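# Open all three fixture clamps without moving the parts

## Task

Open each of the three clamps on the fixture all the way, with the parts left in their places; a clamp that stays open only because the robot is still holding it does not count.

## Robot and tools

Robot: a single seven-joint Kinova Gen3 arm carrying a Robotiq 2F-85 two-finger parallel gripper. Joint ranges in rad, base to tip: waist ±6.283, shoulder ±2.250, upper arm roll ±6.283, elbow ±2.580, forearm roll ±6.283, wrist pitch ±2.100, wrist roll ±6.283. Contact load limits in N m: 47.5 for the first four joints, 29.9 for the three wrist joints. The weight of anything held adds to these. If a limit is hit, a TORQUE FAULT stops the arm for 10 s and the rest of that call is dropped.

Frames: the scene frame has its origin on the table top below the arm base, +z up, and +y to the left when facing along +x. The base may sit slightly tilted. Each result reports end_effector_position (metres) and end_effector_quat_wxyz in this frame. The reported hand position may be a little off, more so at long reach. Gripper frame: +z runs out along the fingers, and the pads close along y. end_effector_position is the spot between the pads when they are shut. Closed fingertips stick out about 19 mm past it, open ones about 6 mm. While closing, the tips also travel about 13 mm away from the wrist, so keep that clearance above surfaces.

execute_actions(actions): actions is a list of actions. Each action is a list of 1 to 15 rows, and each row is one control step of 1/30 s. If fewer than 15 rows are given, the last one repeats to fill 15 steps, so every action lasts 0.5 s. A row has 9 numbers, each in [-1, 1]: dx, dy, dz, rx, ry, rz, position, force_limit, speed. The first six are an offset, not a pose. They are measured in the gripper's own axes from the gripper pose measured when that action began (for a call's first action, the pose in the latest result). Every row of an action refers to that same start, not to the row before it. Scale: 1.0 equals 0.6 m for dx, dy, dz and 180 degrees for rotation; rx, ry, rz form one rotation vector. Each step the command is clipped to within 70 mm and 16 degrees of the current measured pose, and position wins over orientation if both cannot be met. After the action, the arm stops at most at the last clipped pose, so a long offset needs more actions. An empty list just returns state and images.

The last three numbers are absolute gripper settings. position: +1 fully open (85 mm), about -0.8 pads touching, -1 keep closing until blocked. force_limit: pad force, roughly 20 N at -1, 128 N at 0, 235 N at +1 (thin objects get less). speed: pad-gap rate, roughly 20 mm/s at -1, 85 at 0, 150 at +1; faster closing adds some grip force. Stopped fingers ignore new force_limit or speed until position changes by at least 0.01.

move(target, speed, blocking): target is a single 9-number row as above; its first six numbers are an offset in gripper axes from the pose in the most recent result showing one, same scale. The gripper numbers are applied at the start. speed is the path's top speed in m/s, 0.002 to 0.5, default 0.25; rotation is capped at twice that in rad/s. The straight path takes 0.5 to 10 s and is cut off at 10 s. It does not avoid obstacles, and the hand can lag, wander or overshoot speed, mostly near full reach. With blocking=false you get a result after 0.5 s while motion continues; call wait or stop before sending any other rows or moves. The result adds a move: line giving the ending (done, off_target, moving, held, fault), any limits (paced = pose clipped; held = some steps blocked, after which motion can jump faster) and the distance to target.

wait(seconds): 0 to 10; the arm keeps its last command and returns early if a running move ends. stop(): brakes a running move; fingers keep moving. zoom_image(camera, region): camera is cam_head_left, cam_head_right or cam_wrist (each 672x504); region is [x0, y0, x1, y1] in pixels from the top-left, at most 504 by 504. read_manual(section): only "licences"; no motion. finished_scene(scene): integer scene number; ends the scene for good, so call it only once the clamps stay open without the robot.

Result lines: object_status 0 = fingers moving, 1 = blocked while opening, 2 = blocked while closing (a grip), 3 = reached the setting or pads met. position_measured is in counts: 3 open, about 78 at 60 mm, 130 at 40 mm, 180 at 20 mm, 230 pads touching. Step readings list hand positions; HELD marks steps that were partly withheld. Hand target is what the controller is now steering to. pose unreachable means the clearance check (which treats any mount block or post under the base as arm) altered or blocked the command. MOTOR HOT appears from 60 °C; at 75 °C an OVER-TEMPERATURE FAULT lets the arm sag, so do not hold loads longer than needed.

Cautions: do not push anything off the table. Approach contacts slowly and do not aim far beyond the contact point, since that presses harder. Avoid drops, slips, slams and heavy shoves. A held part may occasionally be tugged briefly.

Each tool is called as a command line: name --argument value for each argument, lists and objects as JSON in quotes; but a table of rows of numbers goes row by row, as --pt "numbers of a row", without its own name.

## Session

execute_actions --actions '[]'

Scene clock: 0.00 s.
end_effector_position=(+0.5577, +0.1822, +0.1789) position_measured=3 object_status=3 end_effector_quat_wxyz=(+0.469, +0.725, +0.101, +0.494)
Joint positions: [-0.85   0.692  0.021  2.143  1.678  1.345  2.17 ]
Joint velocities: [-0.     0.001  0.    -0.     0.    -0.    -0.001]
Motor temperatures (°C, as the motors report them): [30 23 25 25 32 37 42]
Hand target: +0.558, +0.182, +0.179; +0.469, +0.725, +0.101, +0.494

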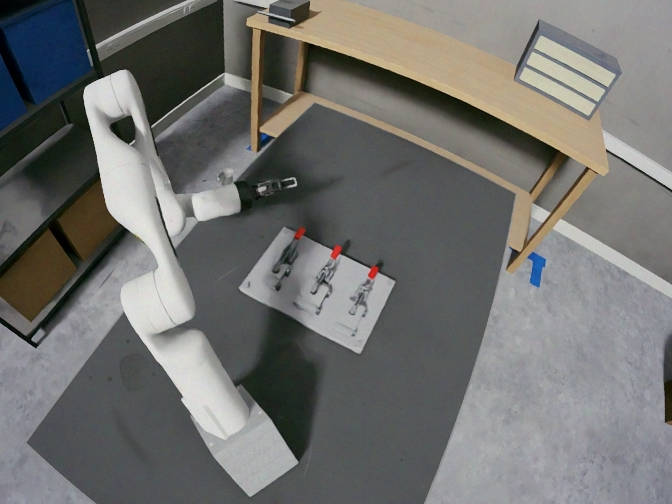

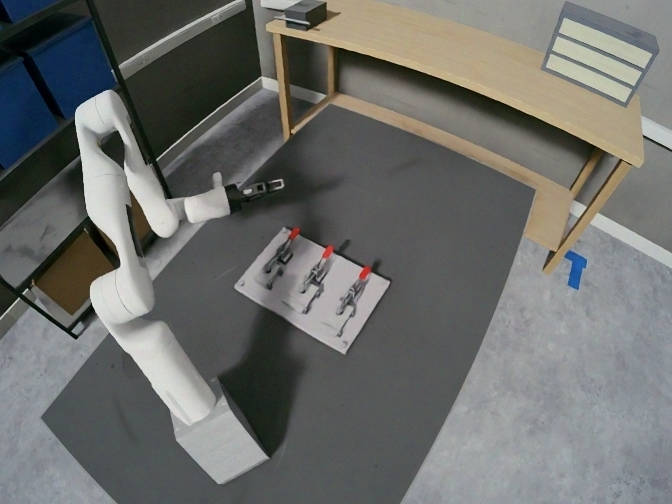

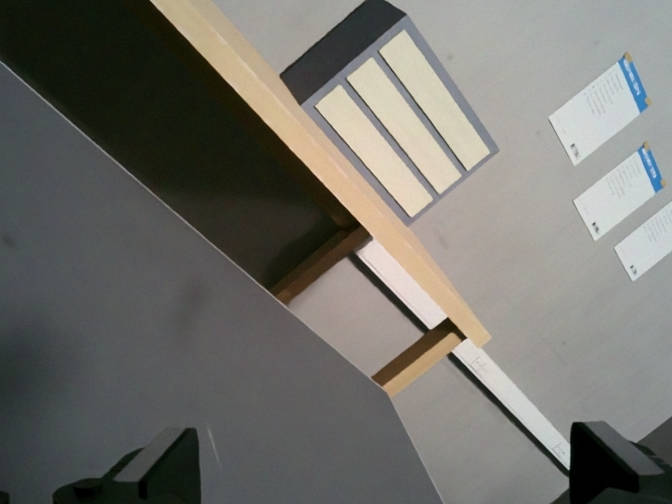

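zoom_image --camera "cam_head_left" --region '[220, 210, 420, 360]'

zoom_image --camera "cam_head_right" --region '[220, 210, 420, 360]'

Region (220, 210, 420, 360) of cam_head_left's 672x504 image, scaled by 2.520, with more detail than that image has; it fills the top 378 rows of this view, and the rest is white.

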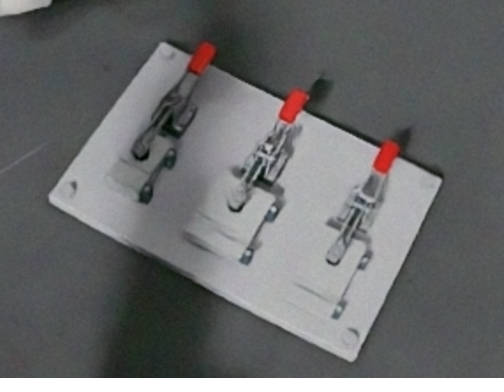

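Region (220, 210, 420, 360) of cam_head_right's 672x504 image, scaled by 2.520, with more detail than that image has; it fills the top 378 rows of this view, and the rest is white.

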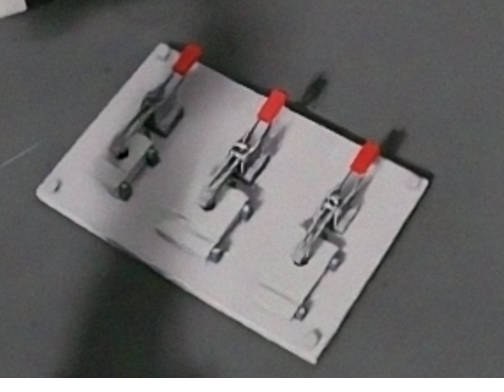

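move --target '[-0.07,0.522,-0.042,0.329,-0.347,0.071,1,0,0]' --speed 0.3

Scene clock: 3.73 s.
end_effector_position=(+0.4179, +0.0048, +0.3988) position_measured=3 object_status=3 end_effector_quat_wxyz=(+0.001, +1.000, -0.001, +0.001)
Joint positions: [ 0.336  0.358  0.687  1.675  2.419 -1.583  2.72 ]
Joint velocities: [ 0.002  0.006  0.001 -0.    -0.001 -0.001 -0.001]
Motor temperatures (°C, as the motors report them): [30 23 25 25 32 37 42]
Hand target: +0.418, +0.005, +0.399; +0.001, +1.000, -0.001, +0.001
Off the commanded pose: 0.002 m, 0 deg.
move: done

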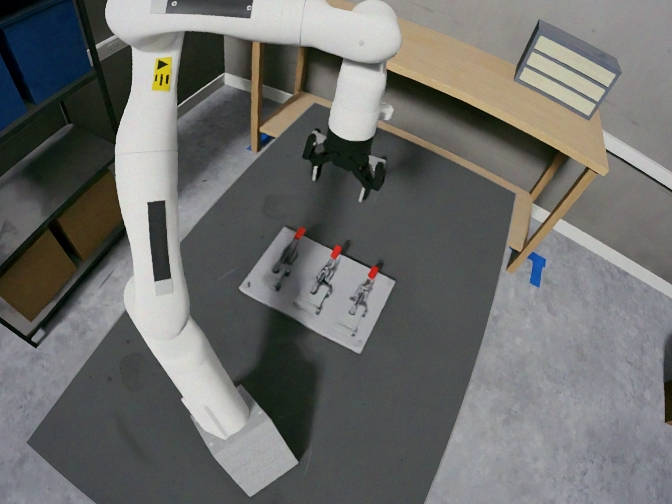

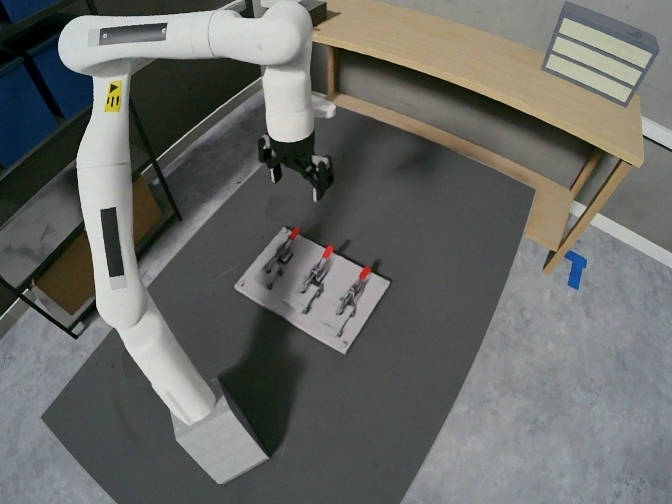

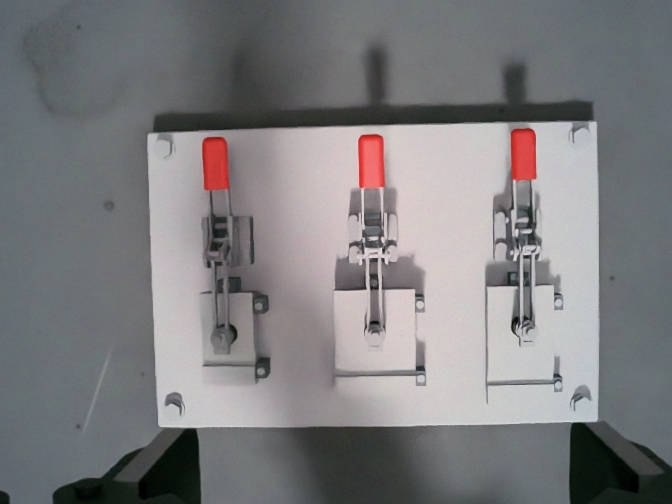

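move --target '[0.05,0,0.25,0,0,0,1,0,0]' --speed 0.25

Scene clock: 4.93 s.
end_effector_position=(+0.4479, +0.0042, +0.2492) position_measured=3 object_status=3 end_effector_quat_wxyz=(+0.001, +1.000, -0.001, +0.001)
Joint positions: [ 0.184  0.504  0.58   1.887  2.219 -1.231  2.788]
Joint velocities: [-0.002  0.005 -0.004  0.     0.001  0.001 -0.002]
Motor temperatures (°C, as the motors report them): [30 23 25 25 32 37 42]
Hand target: +0.448, +0.004, +0.249; +0.001, +1.000, -0.001, +0.001
Off the commanded pose: 0.001 m, 0 deg.
move: done

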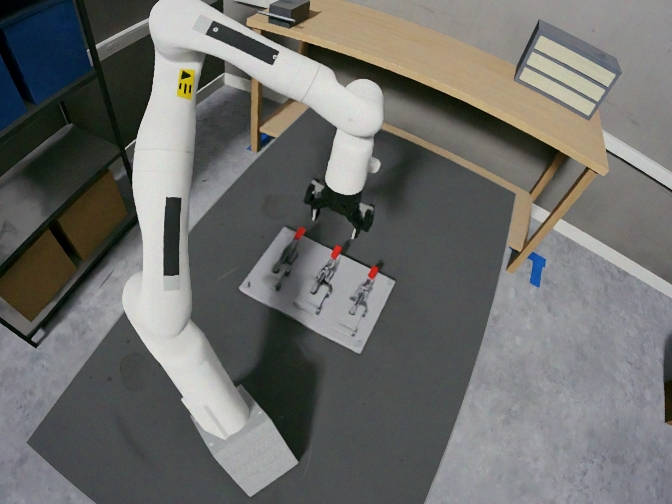

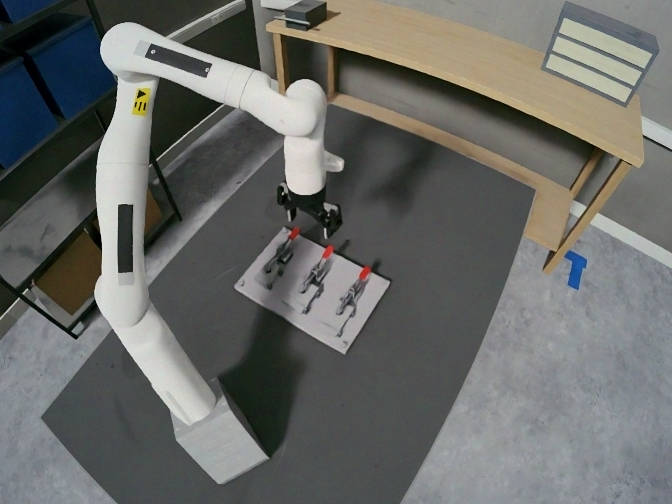

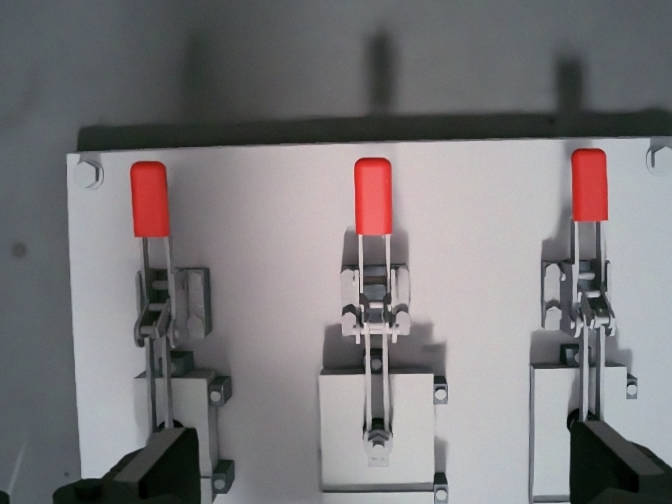

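move --target '[0.103,0,0.182,0,-0.167,0,0.3,0,0]' --speed 0.2

Scene clock: 7.20 s.
end_effector_position=(+0.5102, +0.0042, +0.1410) position_measured=91 object_status=3 end_effector_quat_wxyz=(+0.001, +0.966, -0.001, -0.258)
Joint positions: [ 0.045  0.979  0.512  1.187  2.4   -1.625  2.338]
Joint velocities: [ 0.003  0.013 -0.002 -0.005  0.002  0.     0.   ]
Motor temperatures (°C, as the motors report them): [30 23 25 25 32 37 42]
Hand target: +0.510, +0.004, +0.141; +0.001, +0.966, -0.002, -0.258
Off the commanded pose: 0.001 m, 0 deg.
move: done

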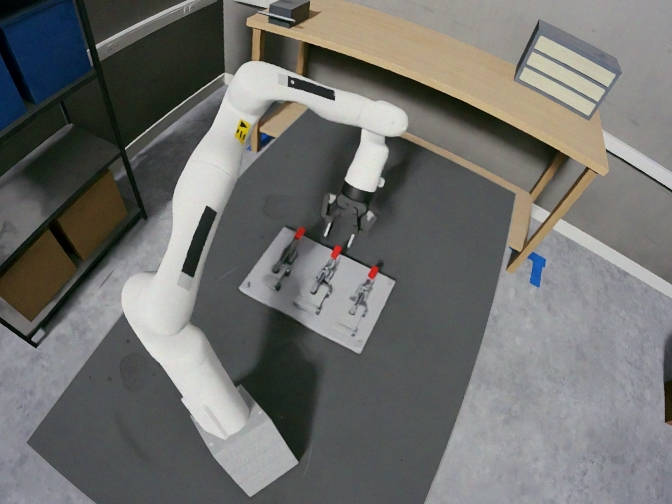

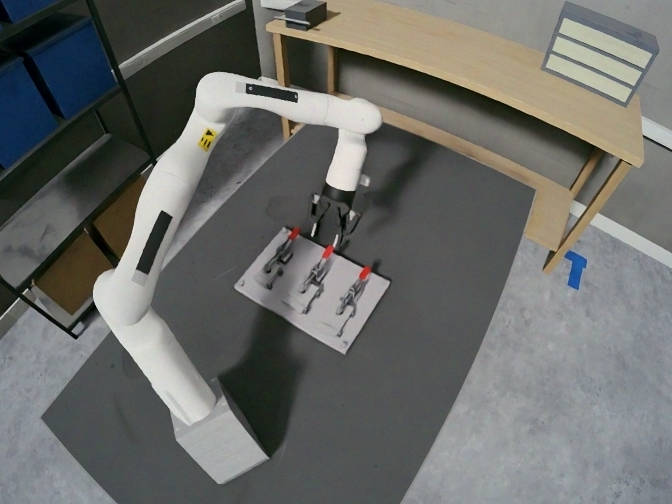

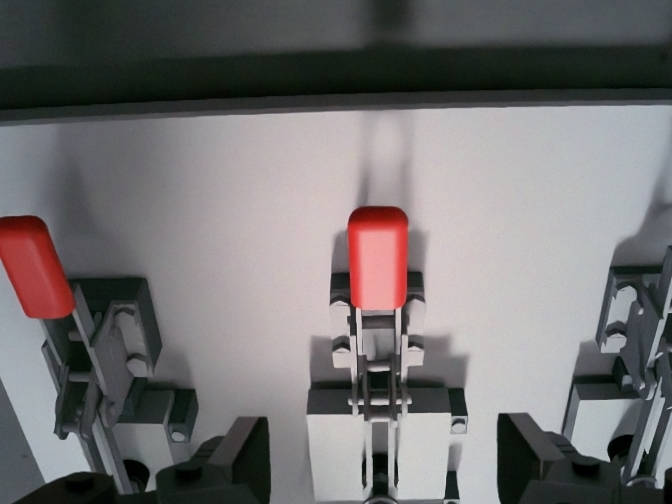

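move --target '[0.06,0,0.065,0,0,0,0.3,0,0]' --speed 0.1

Scene clock: 8.30 s.
end_effector_position=(+0.5222, +0.0042, +0.0895) position_measured=91 object_status=3 end_effector_quat_wxyz=(+0.001, +0.966, -0.001, -0.258)
Joint positions: [ 0.017  1.063  0.488  1.131  2.357 -1.579  2.299]
Joint velocities: [ 0.001  0.005 -0.001 -0.001  0.     0.    -0.001]
Motor temperatures (°C, as the motors report them): [30 23 25 25 32 37 42]
Hand target: +0.522, +0.004, +0.089; +0.001, +0.966, -0.001, -0.258
Off the commanded pose: 0.000 m, 0 deg.
move: done

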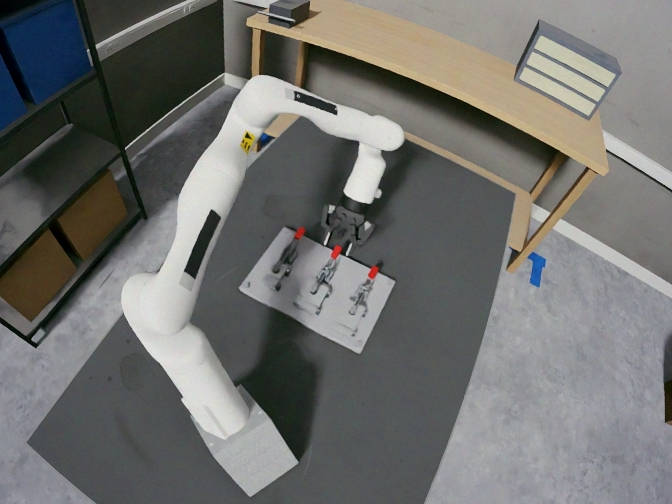

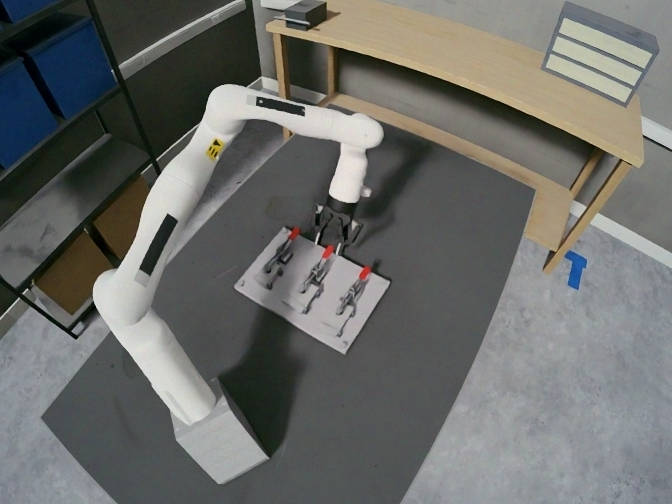

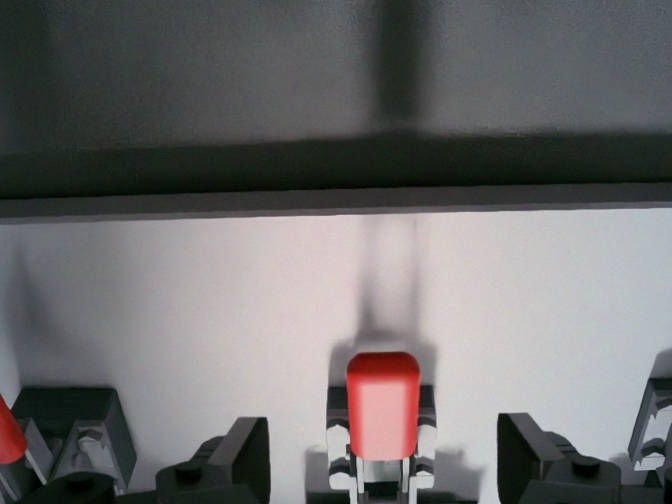

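move --target '[0.018,0,0.04,0,0,0,0.3,0,0]' --speed 0.05

move --target '[0,0,0,0,0,0,-1,-0.3,0]'

Scene clock: 9.33 s.
end_effector_position=(+0.5196, +0.0041, +0.0634) position_measured=91 object_status=3 end_effector_quat_wxyz=(+0.001, +0.966, -0.001, -0.258)
Joint positions: [-0.002  1.095  0.477  1.137  2.339 -1.539  2.296]
Joint velocities: [-0.     0.002 -0.    -0.     0.001  0.    -0.   ]
Motor temperatures (°C, as the motors report them): [30 23 25 25 32 37 42]
Hand target: +0.520, +0.004, +0.063; +0.001, +0.966, -0.001, -0.258
Off the commanded pose: 0.000 m, 0 deg.
move: done

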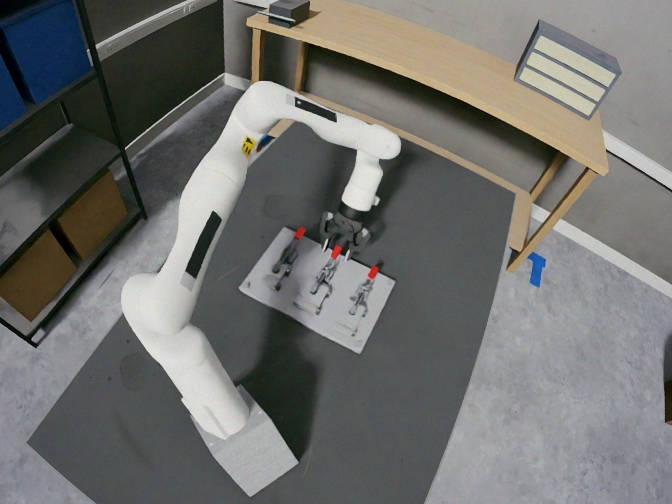

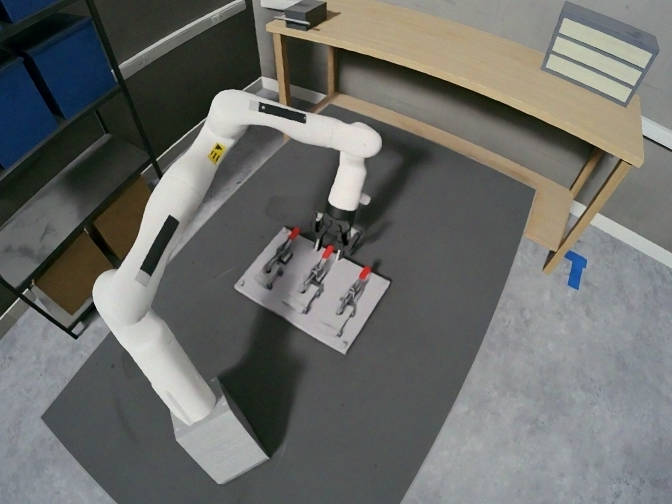

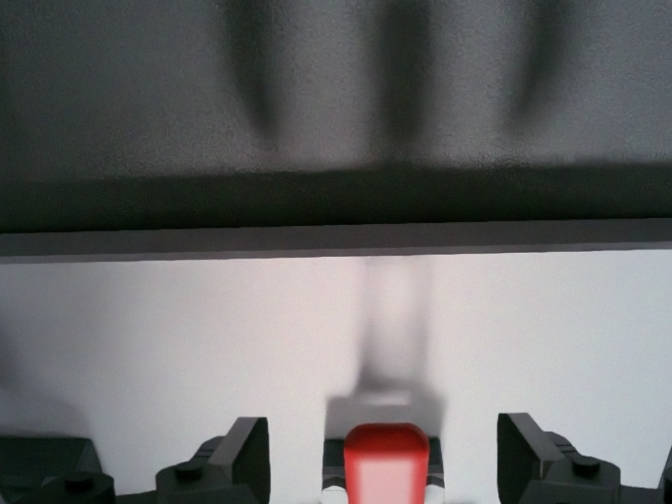

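Scene clock: 10.03 s.
end_effector_position=(+0.5197, +0.0036, +0.0635) position_measured=189 object_status=2 end_effector_quat_wxyz=(+0.001, +0.966, -0.002, -0.258)
Joint positions: [-0.001  1.095  0.478  1.137  2.339 -1.538  2.296]
Joint velocities: [ 0.001  0.    -0.    -0.     0.    -0.    -0.001]
Motor temperatures (°C, as the motors report them): [30 23 25 25 32 37 42]
Hand target: +0.520, +0.004, +0.063; +0.001, +0.966, -0.001, -0.258
Off the commanded pose: 0.000 m, 0 deg.
move: done

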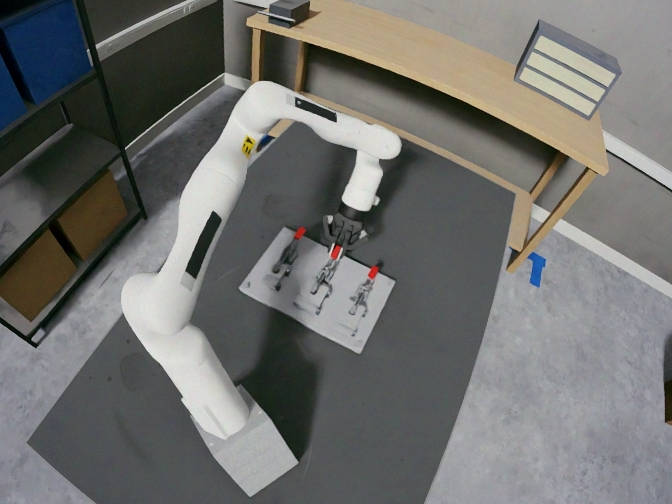

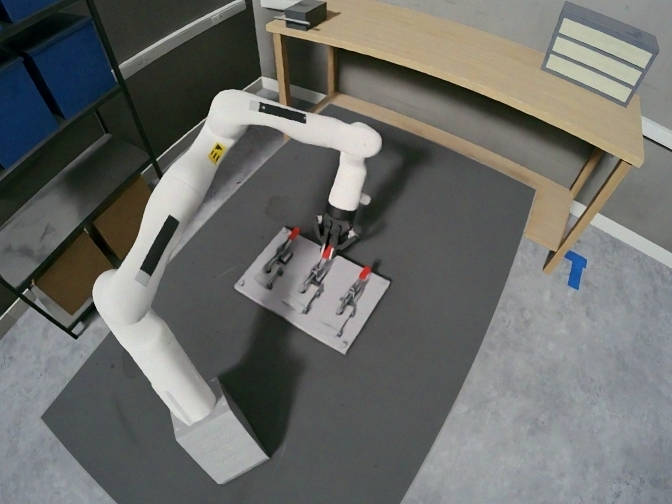

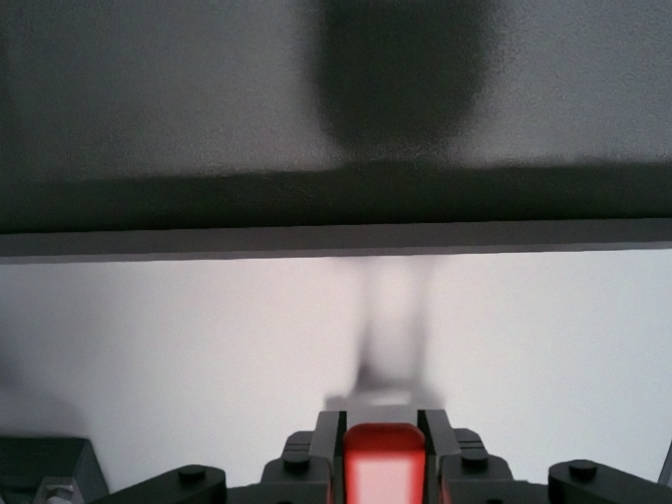

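move --target '[-0.0205,0,-0.017,0,0.083,0,-1,-0.3,0]' --speed 0.05

zoom_image --camera "cam_head_right" --region '[240, 190, 400, 310]'

Scene clock: 13.03 s.
end_effector_position=(+0.5119, +0.0037, +0.0747) position_measured=189 object_status=2 end_effector_quat_wxyz=(+0.001, +0.991, -0.002, -0.132)
Joint positions: [ 0.013  0.919  0.455  1.505  2.205 -1.231  2.506]
Joint velocities: [ 0.001 -0.002 -0.003  0.002  0.001  0.004 -0.   ]
Motor temperatures (°C, as the motors report them): [30 23 25 25 32 37 42]
Hand target: +0.514, +0.004, +0.078; +0.001, +0.992, -0.002, -0.130
Off the commanded pose: 0.004 m, 0 deg.
move: off_target

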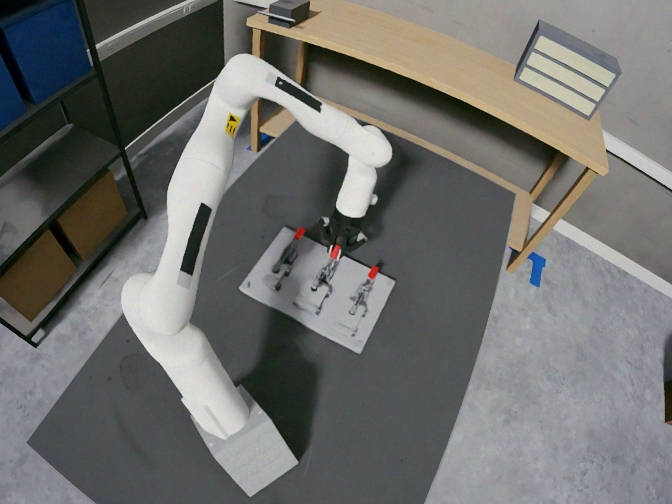

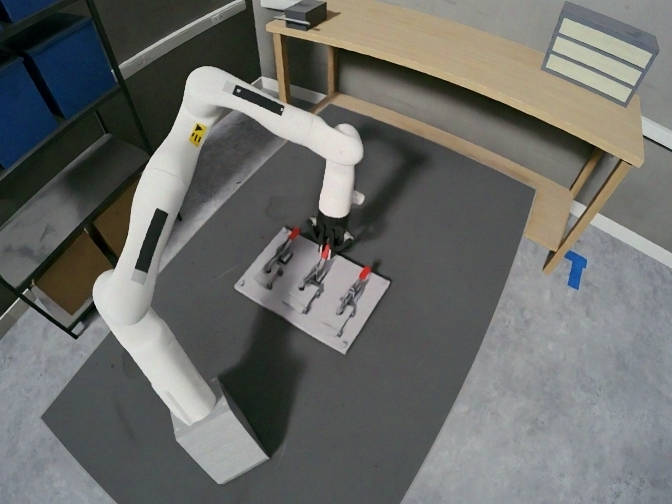

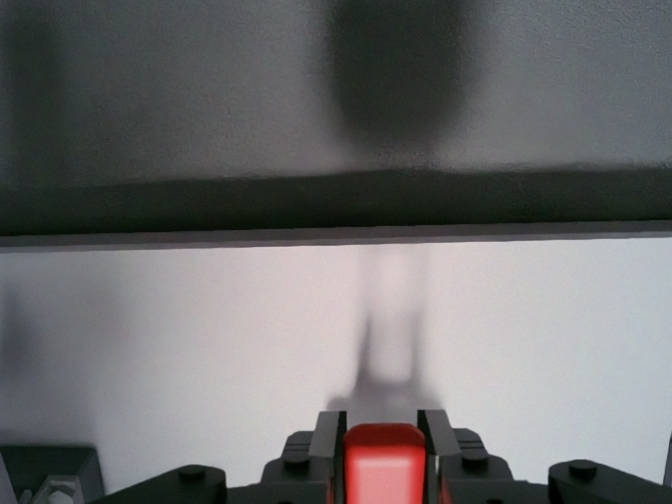

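Region (240, 190, 400, 310) of cam_head_right's 672x504 image, scaled by 3.150, with more detail than that image has; it fills the top 378 rows of this view, and the rest is white.

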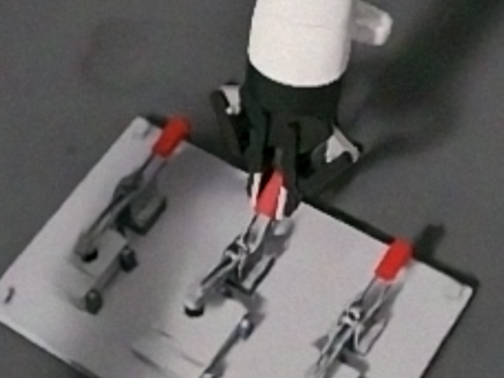

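move --target '[-0.028,0,-0.0117,0,0.111,0,-1,-0.3,0]' --speed 0.15

move --target '[-0.028,0,-0.0117,0,0.111,0,-1,-0.3,0]' --speed 0.15

zoom_image --camera "cam_head_right" --region '[240, 190, 400, 310]'

Scene clock: 14.77 s.
end_effector_position=(+0.4977, +0.0036, +0.0850) position_measured=189 object_status=2 end_effector_quat_wxyz=(+0.001, +0.999, -0.002, +0.041)
Joint positions: [ 0.116  0.759  0.335  1.936  1.809 -0.889  2.986]
Joint velocities: [ 0.002  0.002 -0.001  0.003 -0.004 -0.001  0.004]
Motor temperatures (°C, as the motors report them): [30 23 25 25 32 37 42]
Hand target: +0.497, +0.004, +0.086; +0.001, +0.999, -0.002, +0.041
Off the commanded pose: 0.001 m, 0 deg.
move: done

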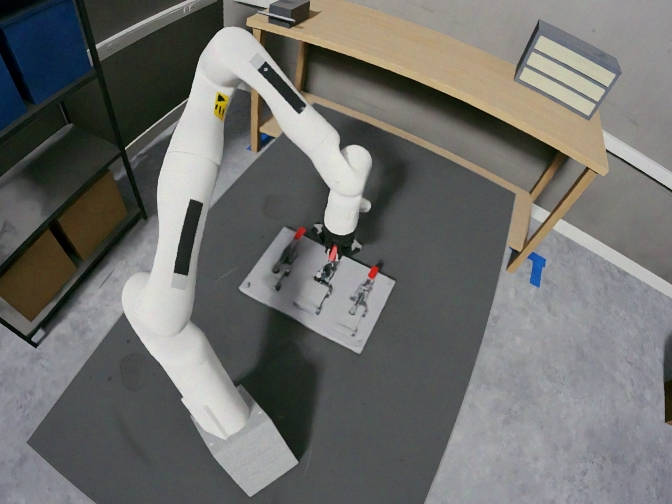

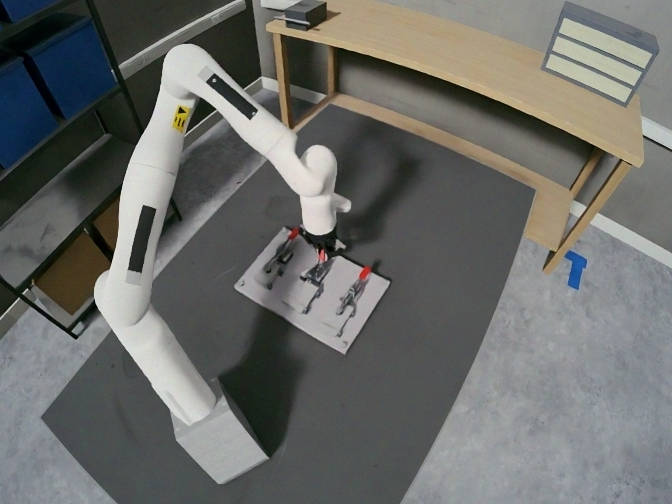

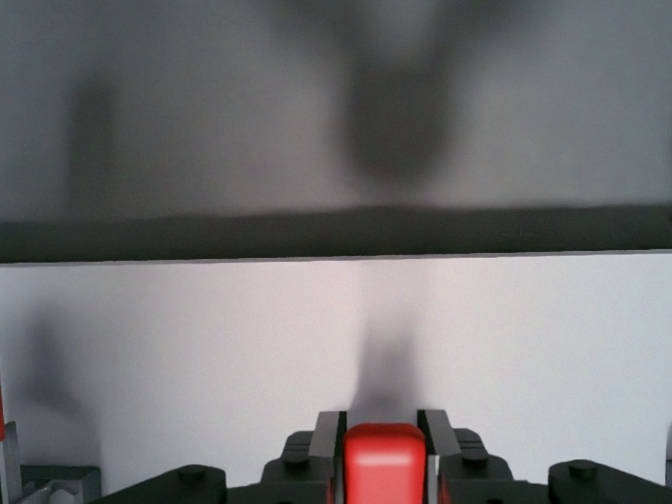

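Scene clock: 16.27 s.
end_effector_position=(+0.4809, +0.0035, +0.0904) position_measured=189 object_status=2 end_effector_quat_wxyz=(+0.001, +0.977, -0.001, +0.214)
Joint positions: [ 0.223  0.789  0.238  2.305  1.09  -0.982  3.789]
Joint velocities: [ 0.002  0.002 -0.     0.    -0.    -0.004  0.   ]
Motor temperatures (°C, as the motors report them): [30 23 25 25 32 37 42]
Hand target: +0.481, +0.003, +0.091; +0.001, +0.977, -0.001, +0.214
Off the commanded pose: 0.001 m, 0 deg.
move: done

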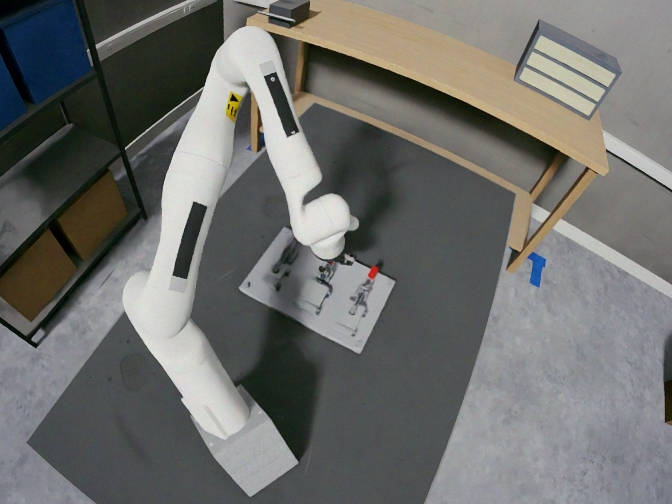

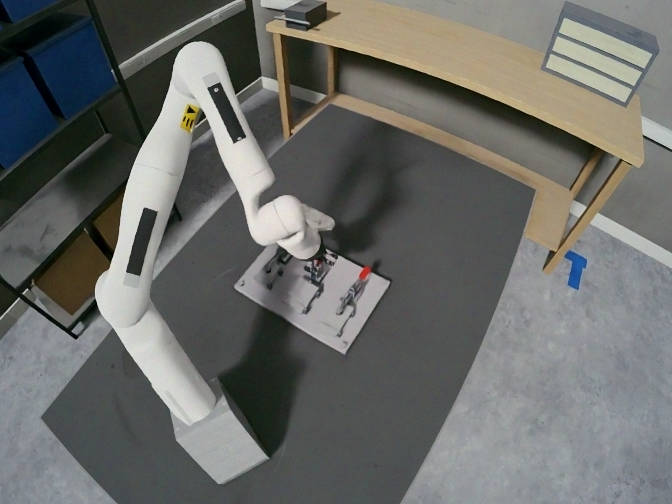

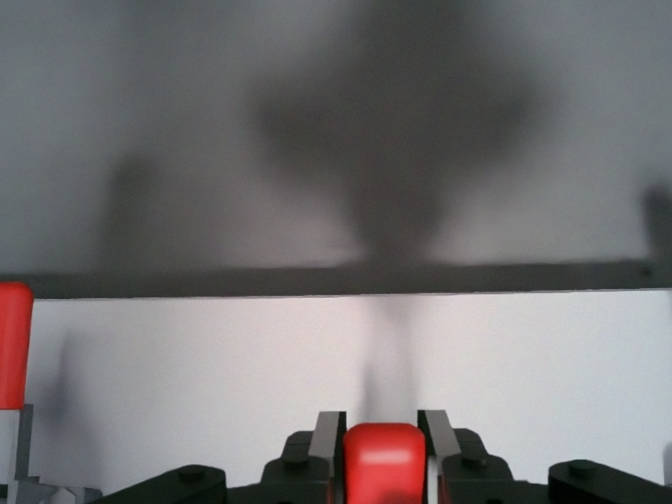

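Region (240, 190, 400, 310) of cam_head_right's 672x504 image, scaled by 3.150, with more detail than that image has; it fills the top 378 rows of this view, and the rest is white.

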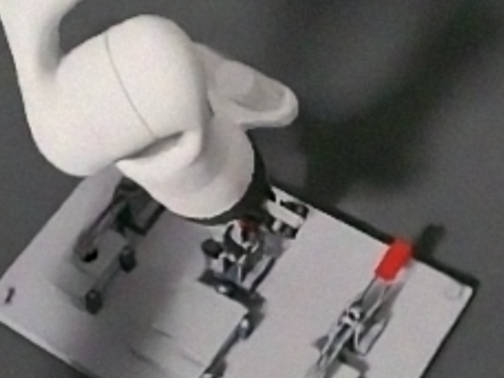

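move --target '[0,0,0,0,0,0,-0.2,-0.3,0]'

move --target '[0,0,0,0,-0.25,0,-0.2,-0.3,0]' --speed 0.3

zoom_image --camera "cam_head_right" --region '[240, 190, 400, 310]'

Scene clock: 17.17 s.
end_effector_position=(+0.4809, +0.0035, +0.0904) position_measured=154 object_status=3 end_effector_quat_wxyz=(+0.001, +0.977, -0.001, +0.214)
Joint positions: [ 0.222  0.789  0.238  2.305  1.09  -0.982  3.789]
Joint velocities: [ 0.001 -0.     0.    -0.     0.     0.    -0.001]
Motor temperatures (°C, as the motors report them): [30 23 25 25 32 37 42]
Hand target: +0.481, +0.003, +0.090; +0.001, +0.977, -0.001, +0.214
Off the commanded pose: 0.000 m, 0 deg.
move: done

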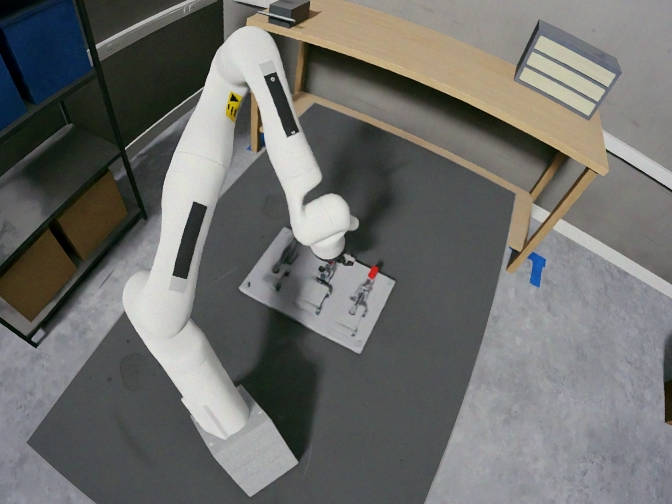

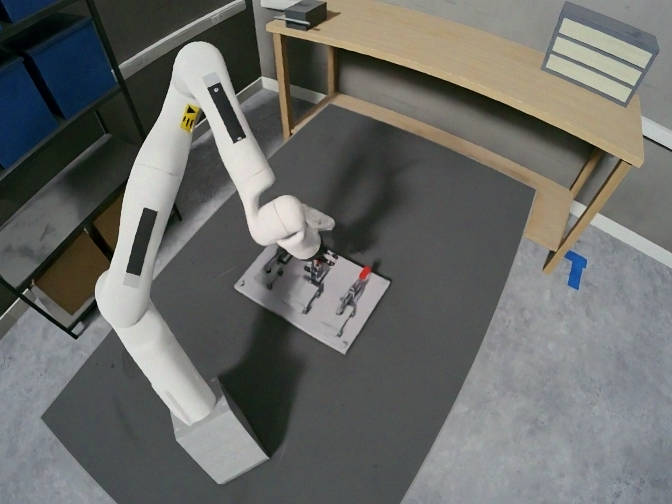

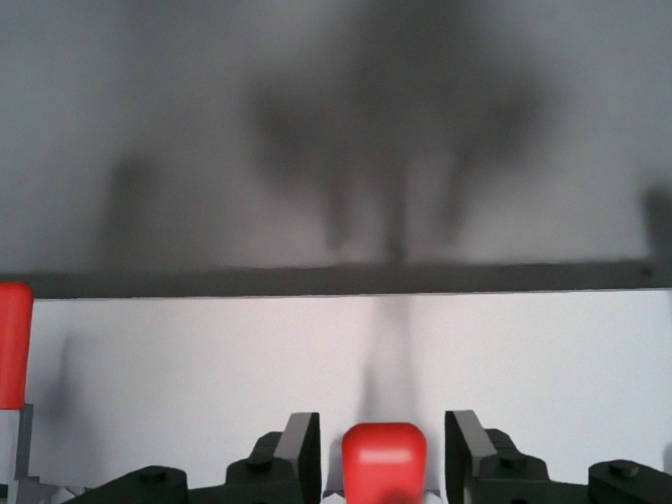

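Scene clock: 18.90 s.
end_effector_position=(+0.4812, +0.0040, +0.0907) position_measured=154 object_status=3 end_effector_quat_wxyz=(+0.001, +0.984, -0.002, -0.176)
Joint positions: [ 0.033  0.896  0.43   1.523  2.304 -1.272  2.479]
Joint velocities: [-0.     0.01  -0.003 -0.004  0.002  0.    -0.002]
Motor temperatures (°C, as the motors report them): [30 24 25 25 32 37 42]
Hand target: +0.481, +0.004, +0.090; +0.001, +0.984, -0.002, -0.176
Off the commanded pose: 0.001 m, 0 deg.
move: done

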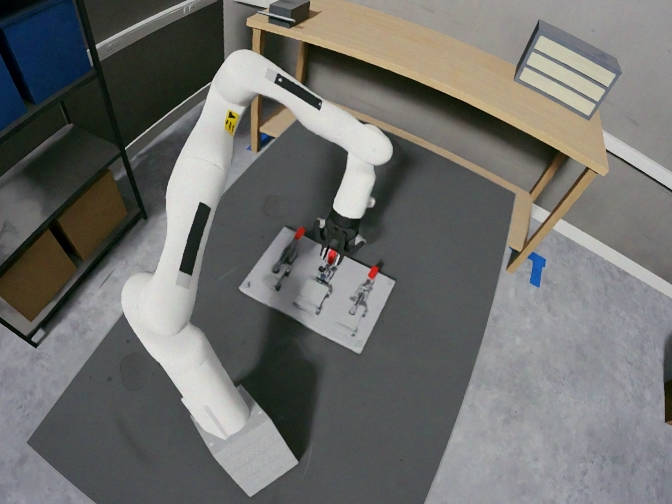

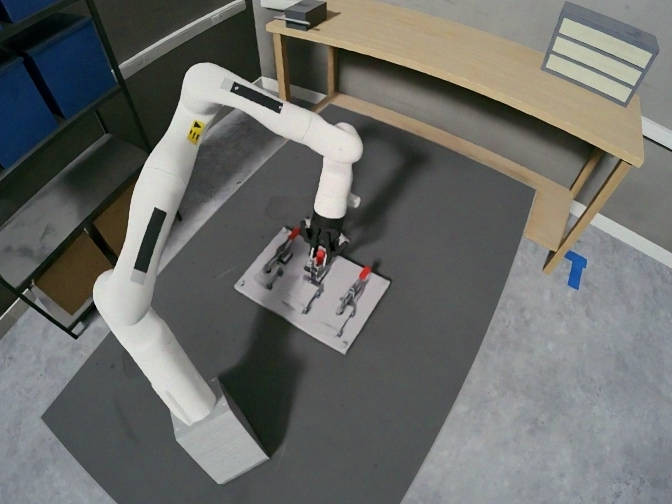

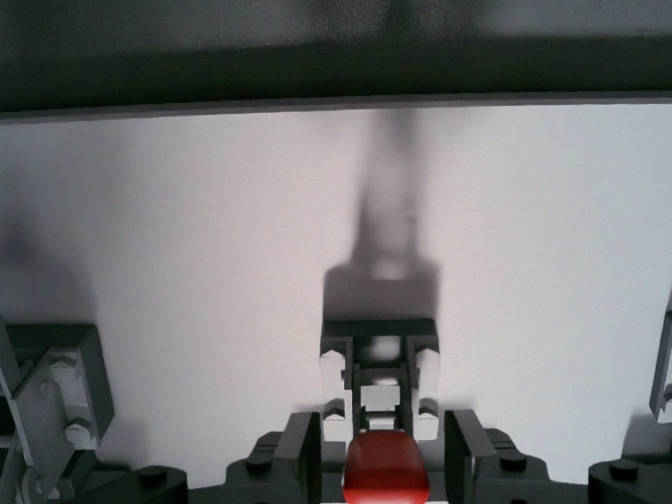

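Region (240, 190, 400, 310) of cam_head_right's 672x504 image, scaled by 3.150, with more detail than that image has; it fills the top 378 rows of this view, and the rest is white.

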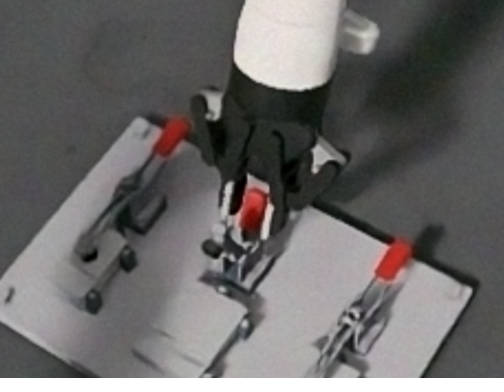

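move --target '[0,0,0,0,0,0,-1,-0.6,0]'

move --target '[-0.0173,0,0.0053,0,0.067,0,-1,-0.6,0]' --speed 0.08

zoom_image --camera "cam_head_right" --region '[240, 190, 400, 310]'

Scene clock: 19.80 s.
end_effector_position=(+0.4810, +0.0038, +0.0905) position_measured=188 object_status=2 end_effector_quat_wxyz=(+0.001, +0.984, -0.002, -0.176)
Joint positions: [ 0.033  0.896  0.43   1.523  2.304 -1.272  2.479]
Joint velocities: [ 0.    -0.002 -0.    -0.    -0.     0.    -0.001]
Motor temperatures (°C, as the motors report them): [30 24 25 25 32 37 42]
Hand target: +0.481, +0.004, +0.091; +0.001, +0.984, -0.002, -0.176
Off the commanded pose: 0.000 m, 0 deg.
move: done

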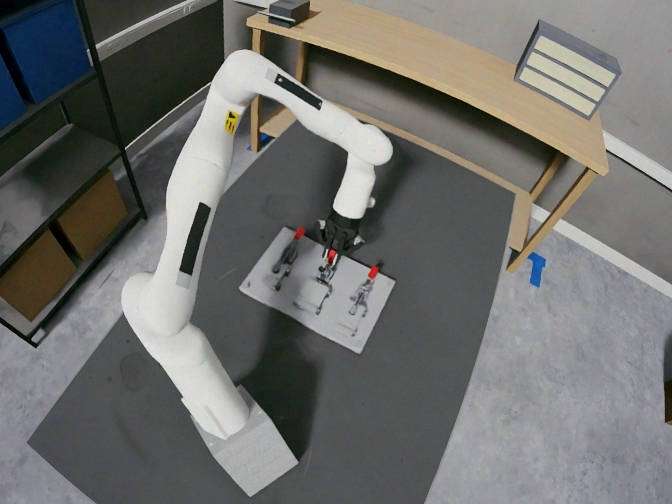

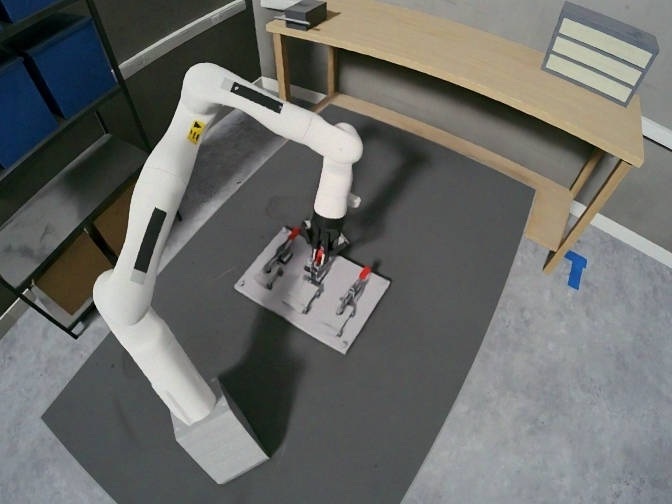

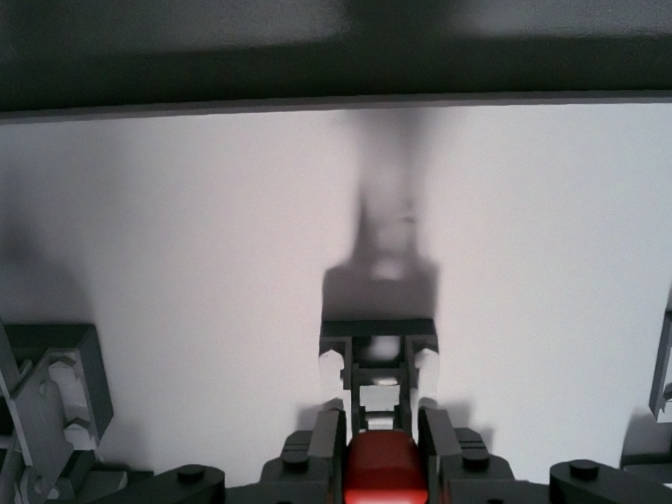

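Scene clock: 21.37 s.
end_effector_position=(+0.4702, +0.0037, +0.0907) position_measured=188 object_status=2 end_effector_quat_wxyz=(+0.001, +0.997, -0.002, -0.072)
Joint positions: [ 0.082  0.788  0.378  1.794  2.122 -1.028  2.706]
Joint velocities: [ 0.    -0.    -0.     0.003 -0.003  0.002  0.001]
Motor temperatures (°C, as the motors report them): [30 24 25 25 32 37 42]
Hand target: +0.470, +0.004, +0.091; +0.001, +0.997, -0.002, -0.071
Off the commanded pose: 0.000 m, 0 deg.
move: done

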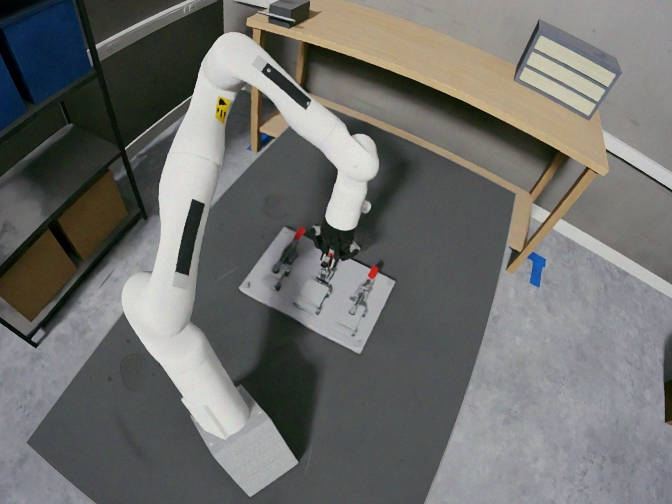

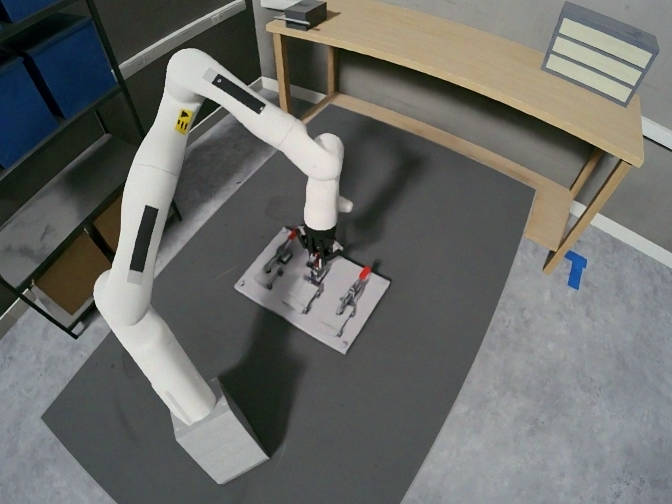

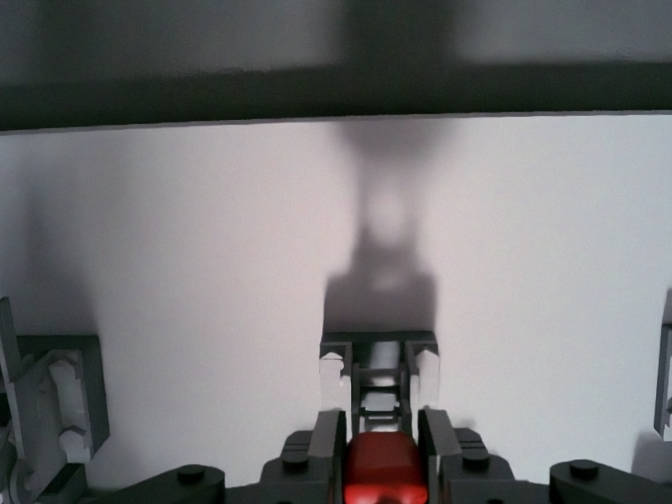

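Region (240, 190, 400, 310) of cam_head_right's 672x504 image, scaled by 3.150, with more detail than that image has; it fills the top 378 rows of this view, and the rest is white.

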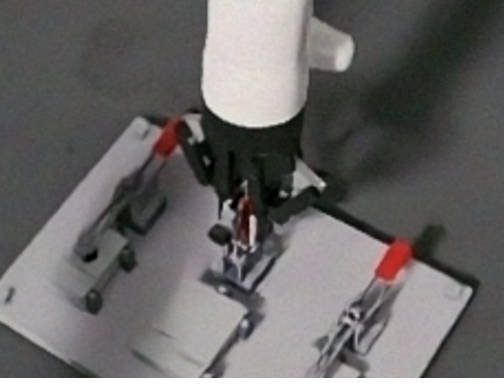

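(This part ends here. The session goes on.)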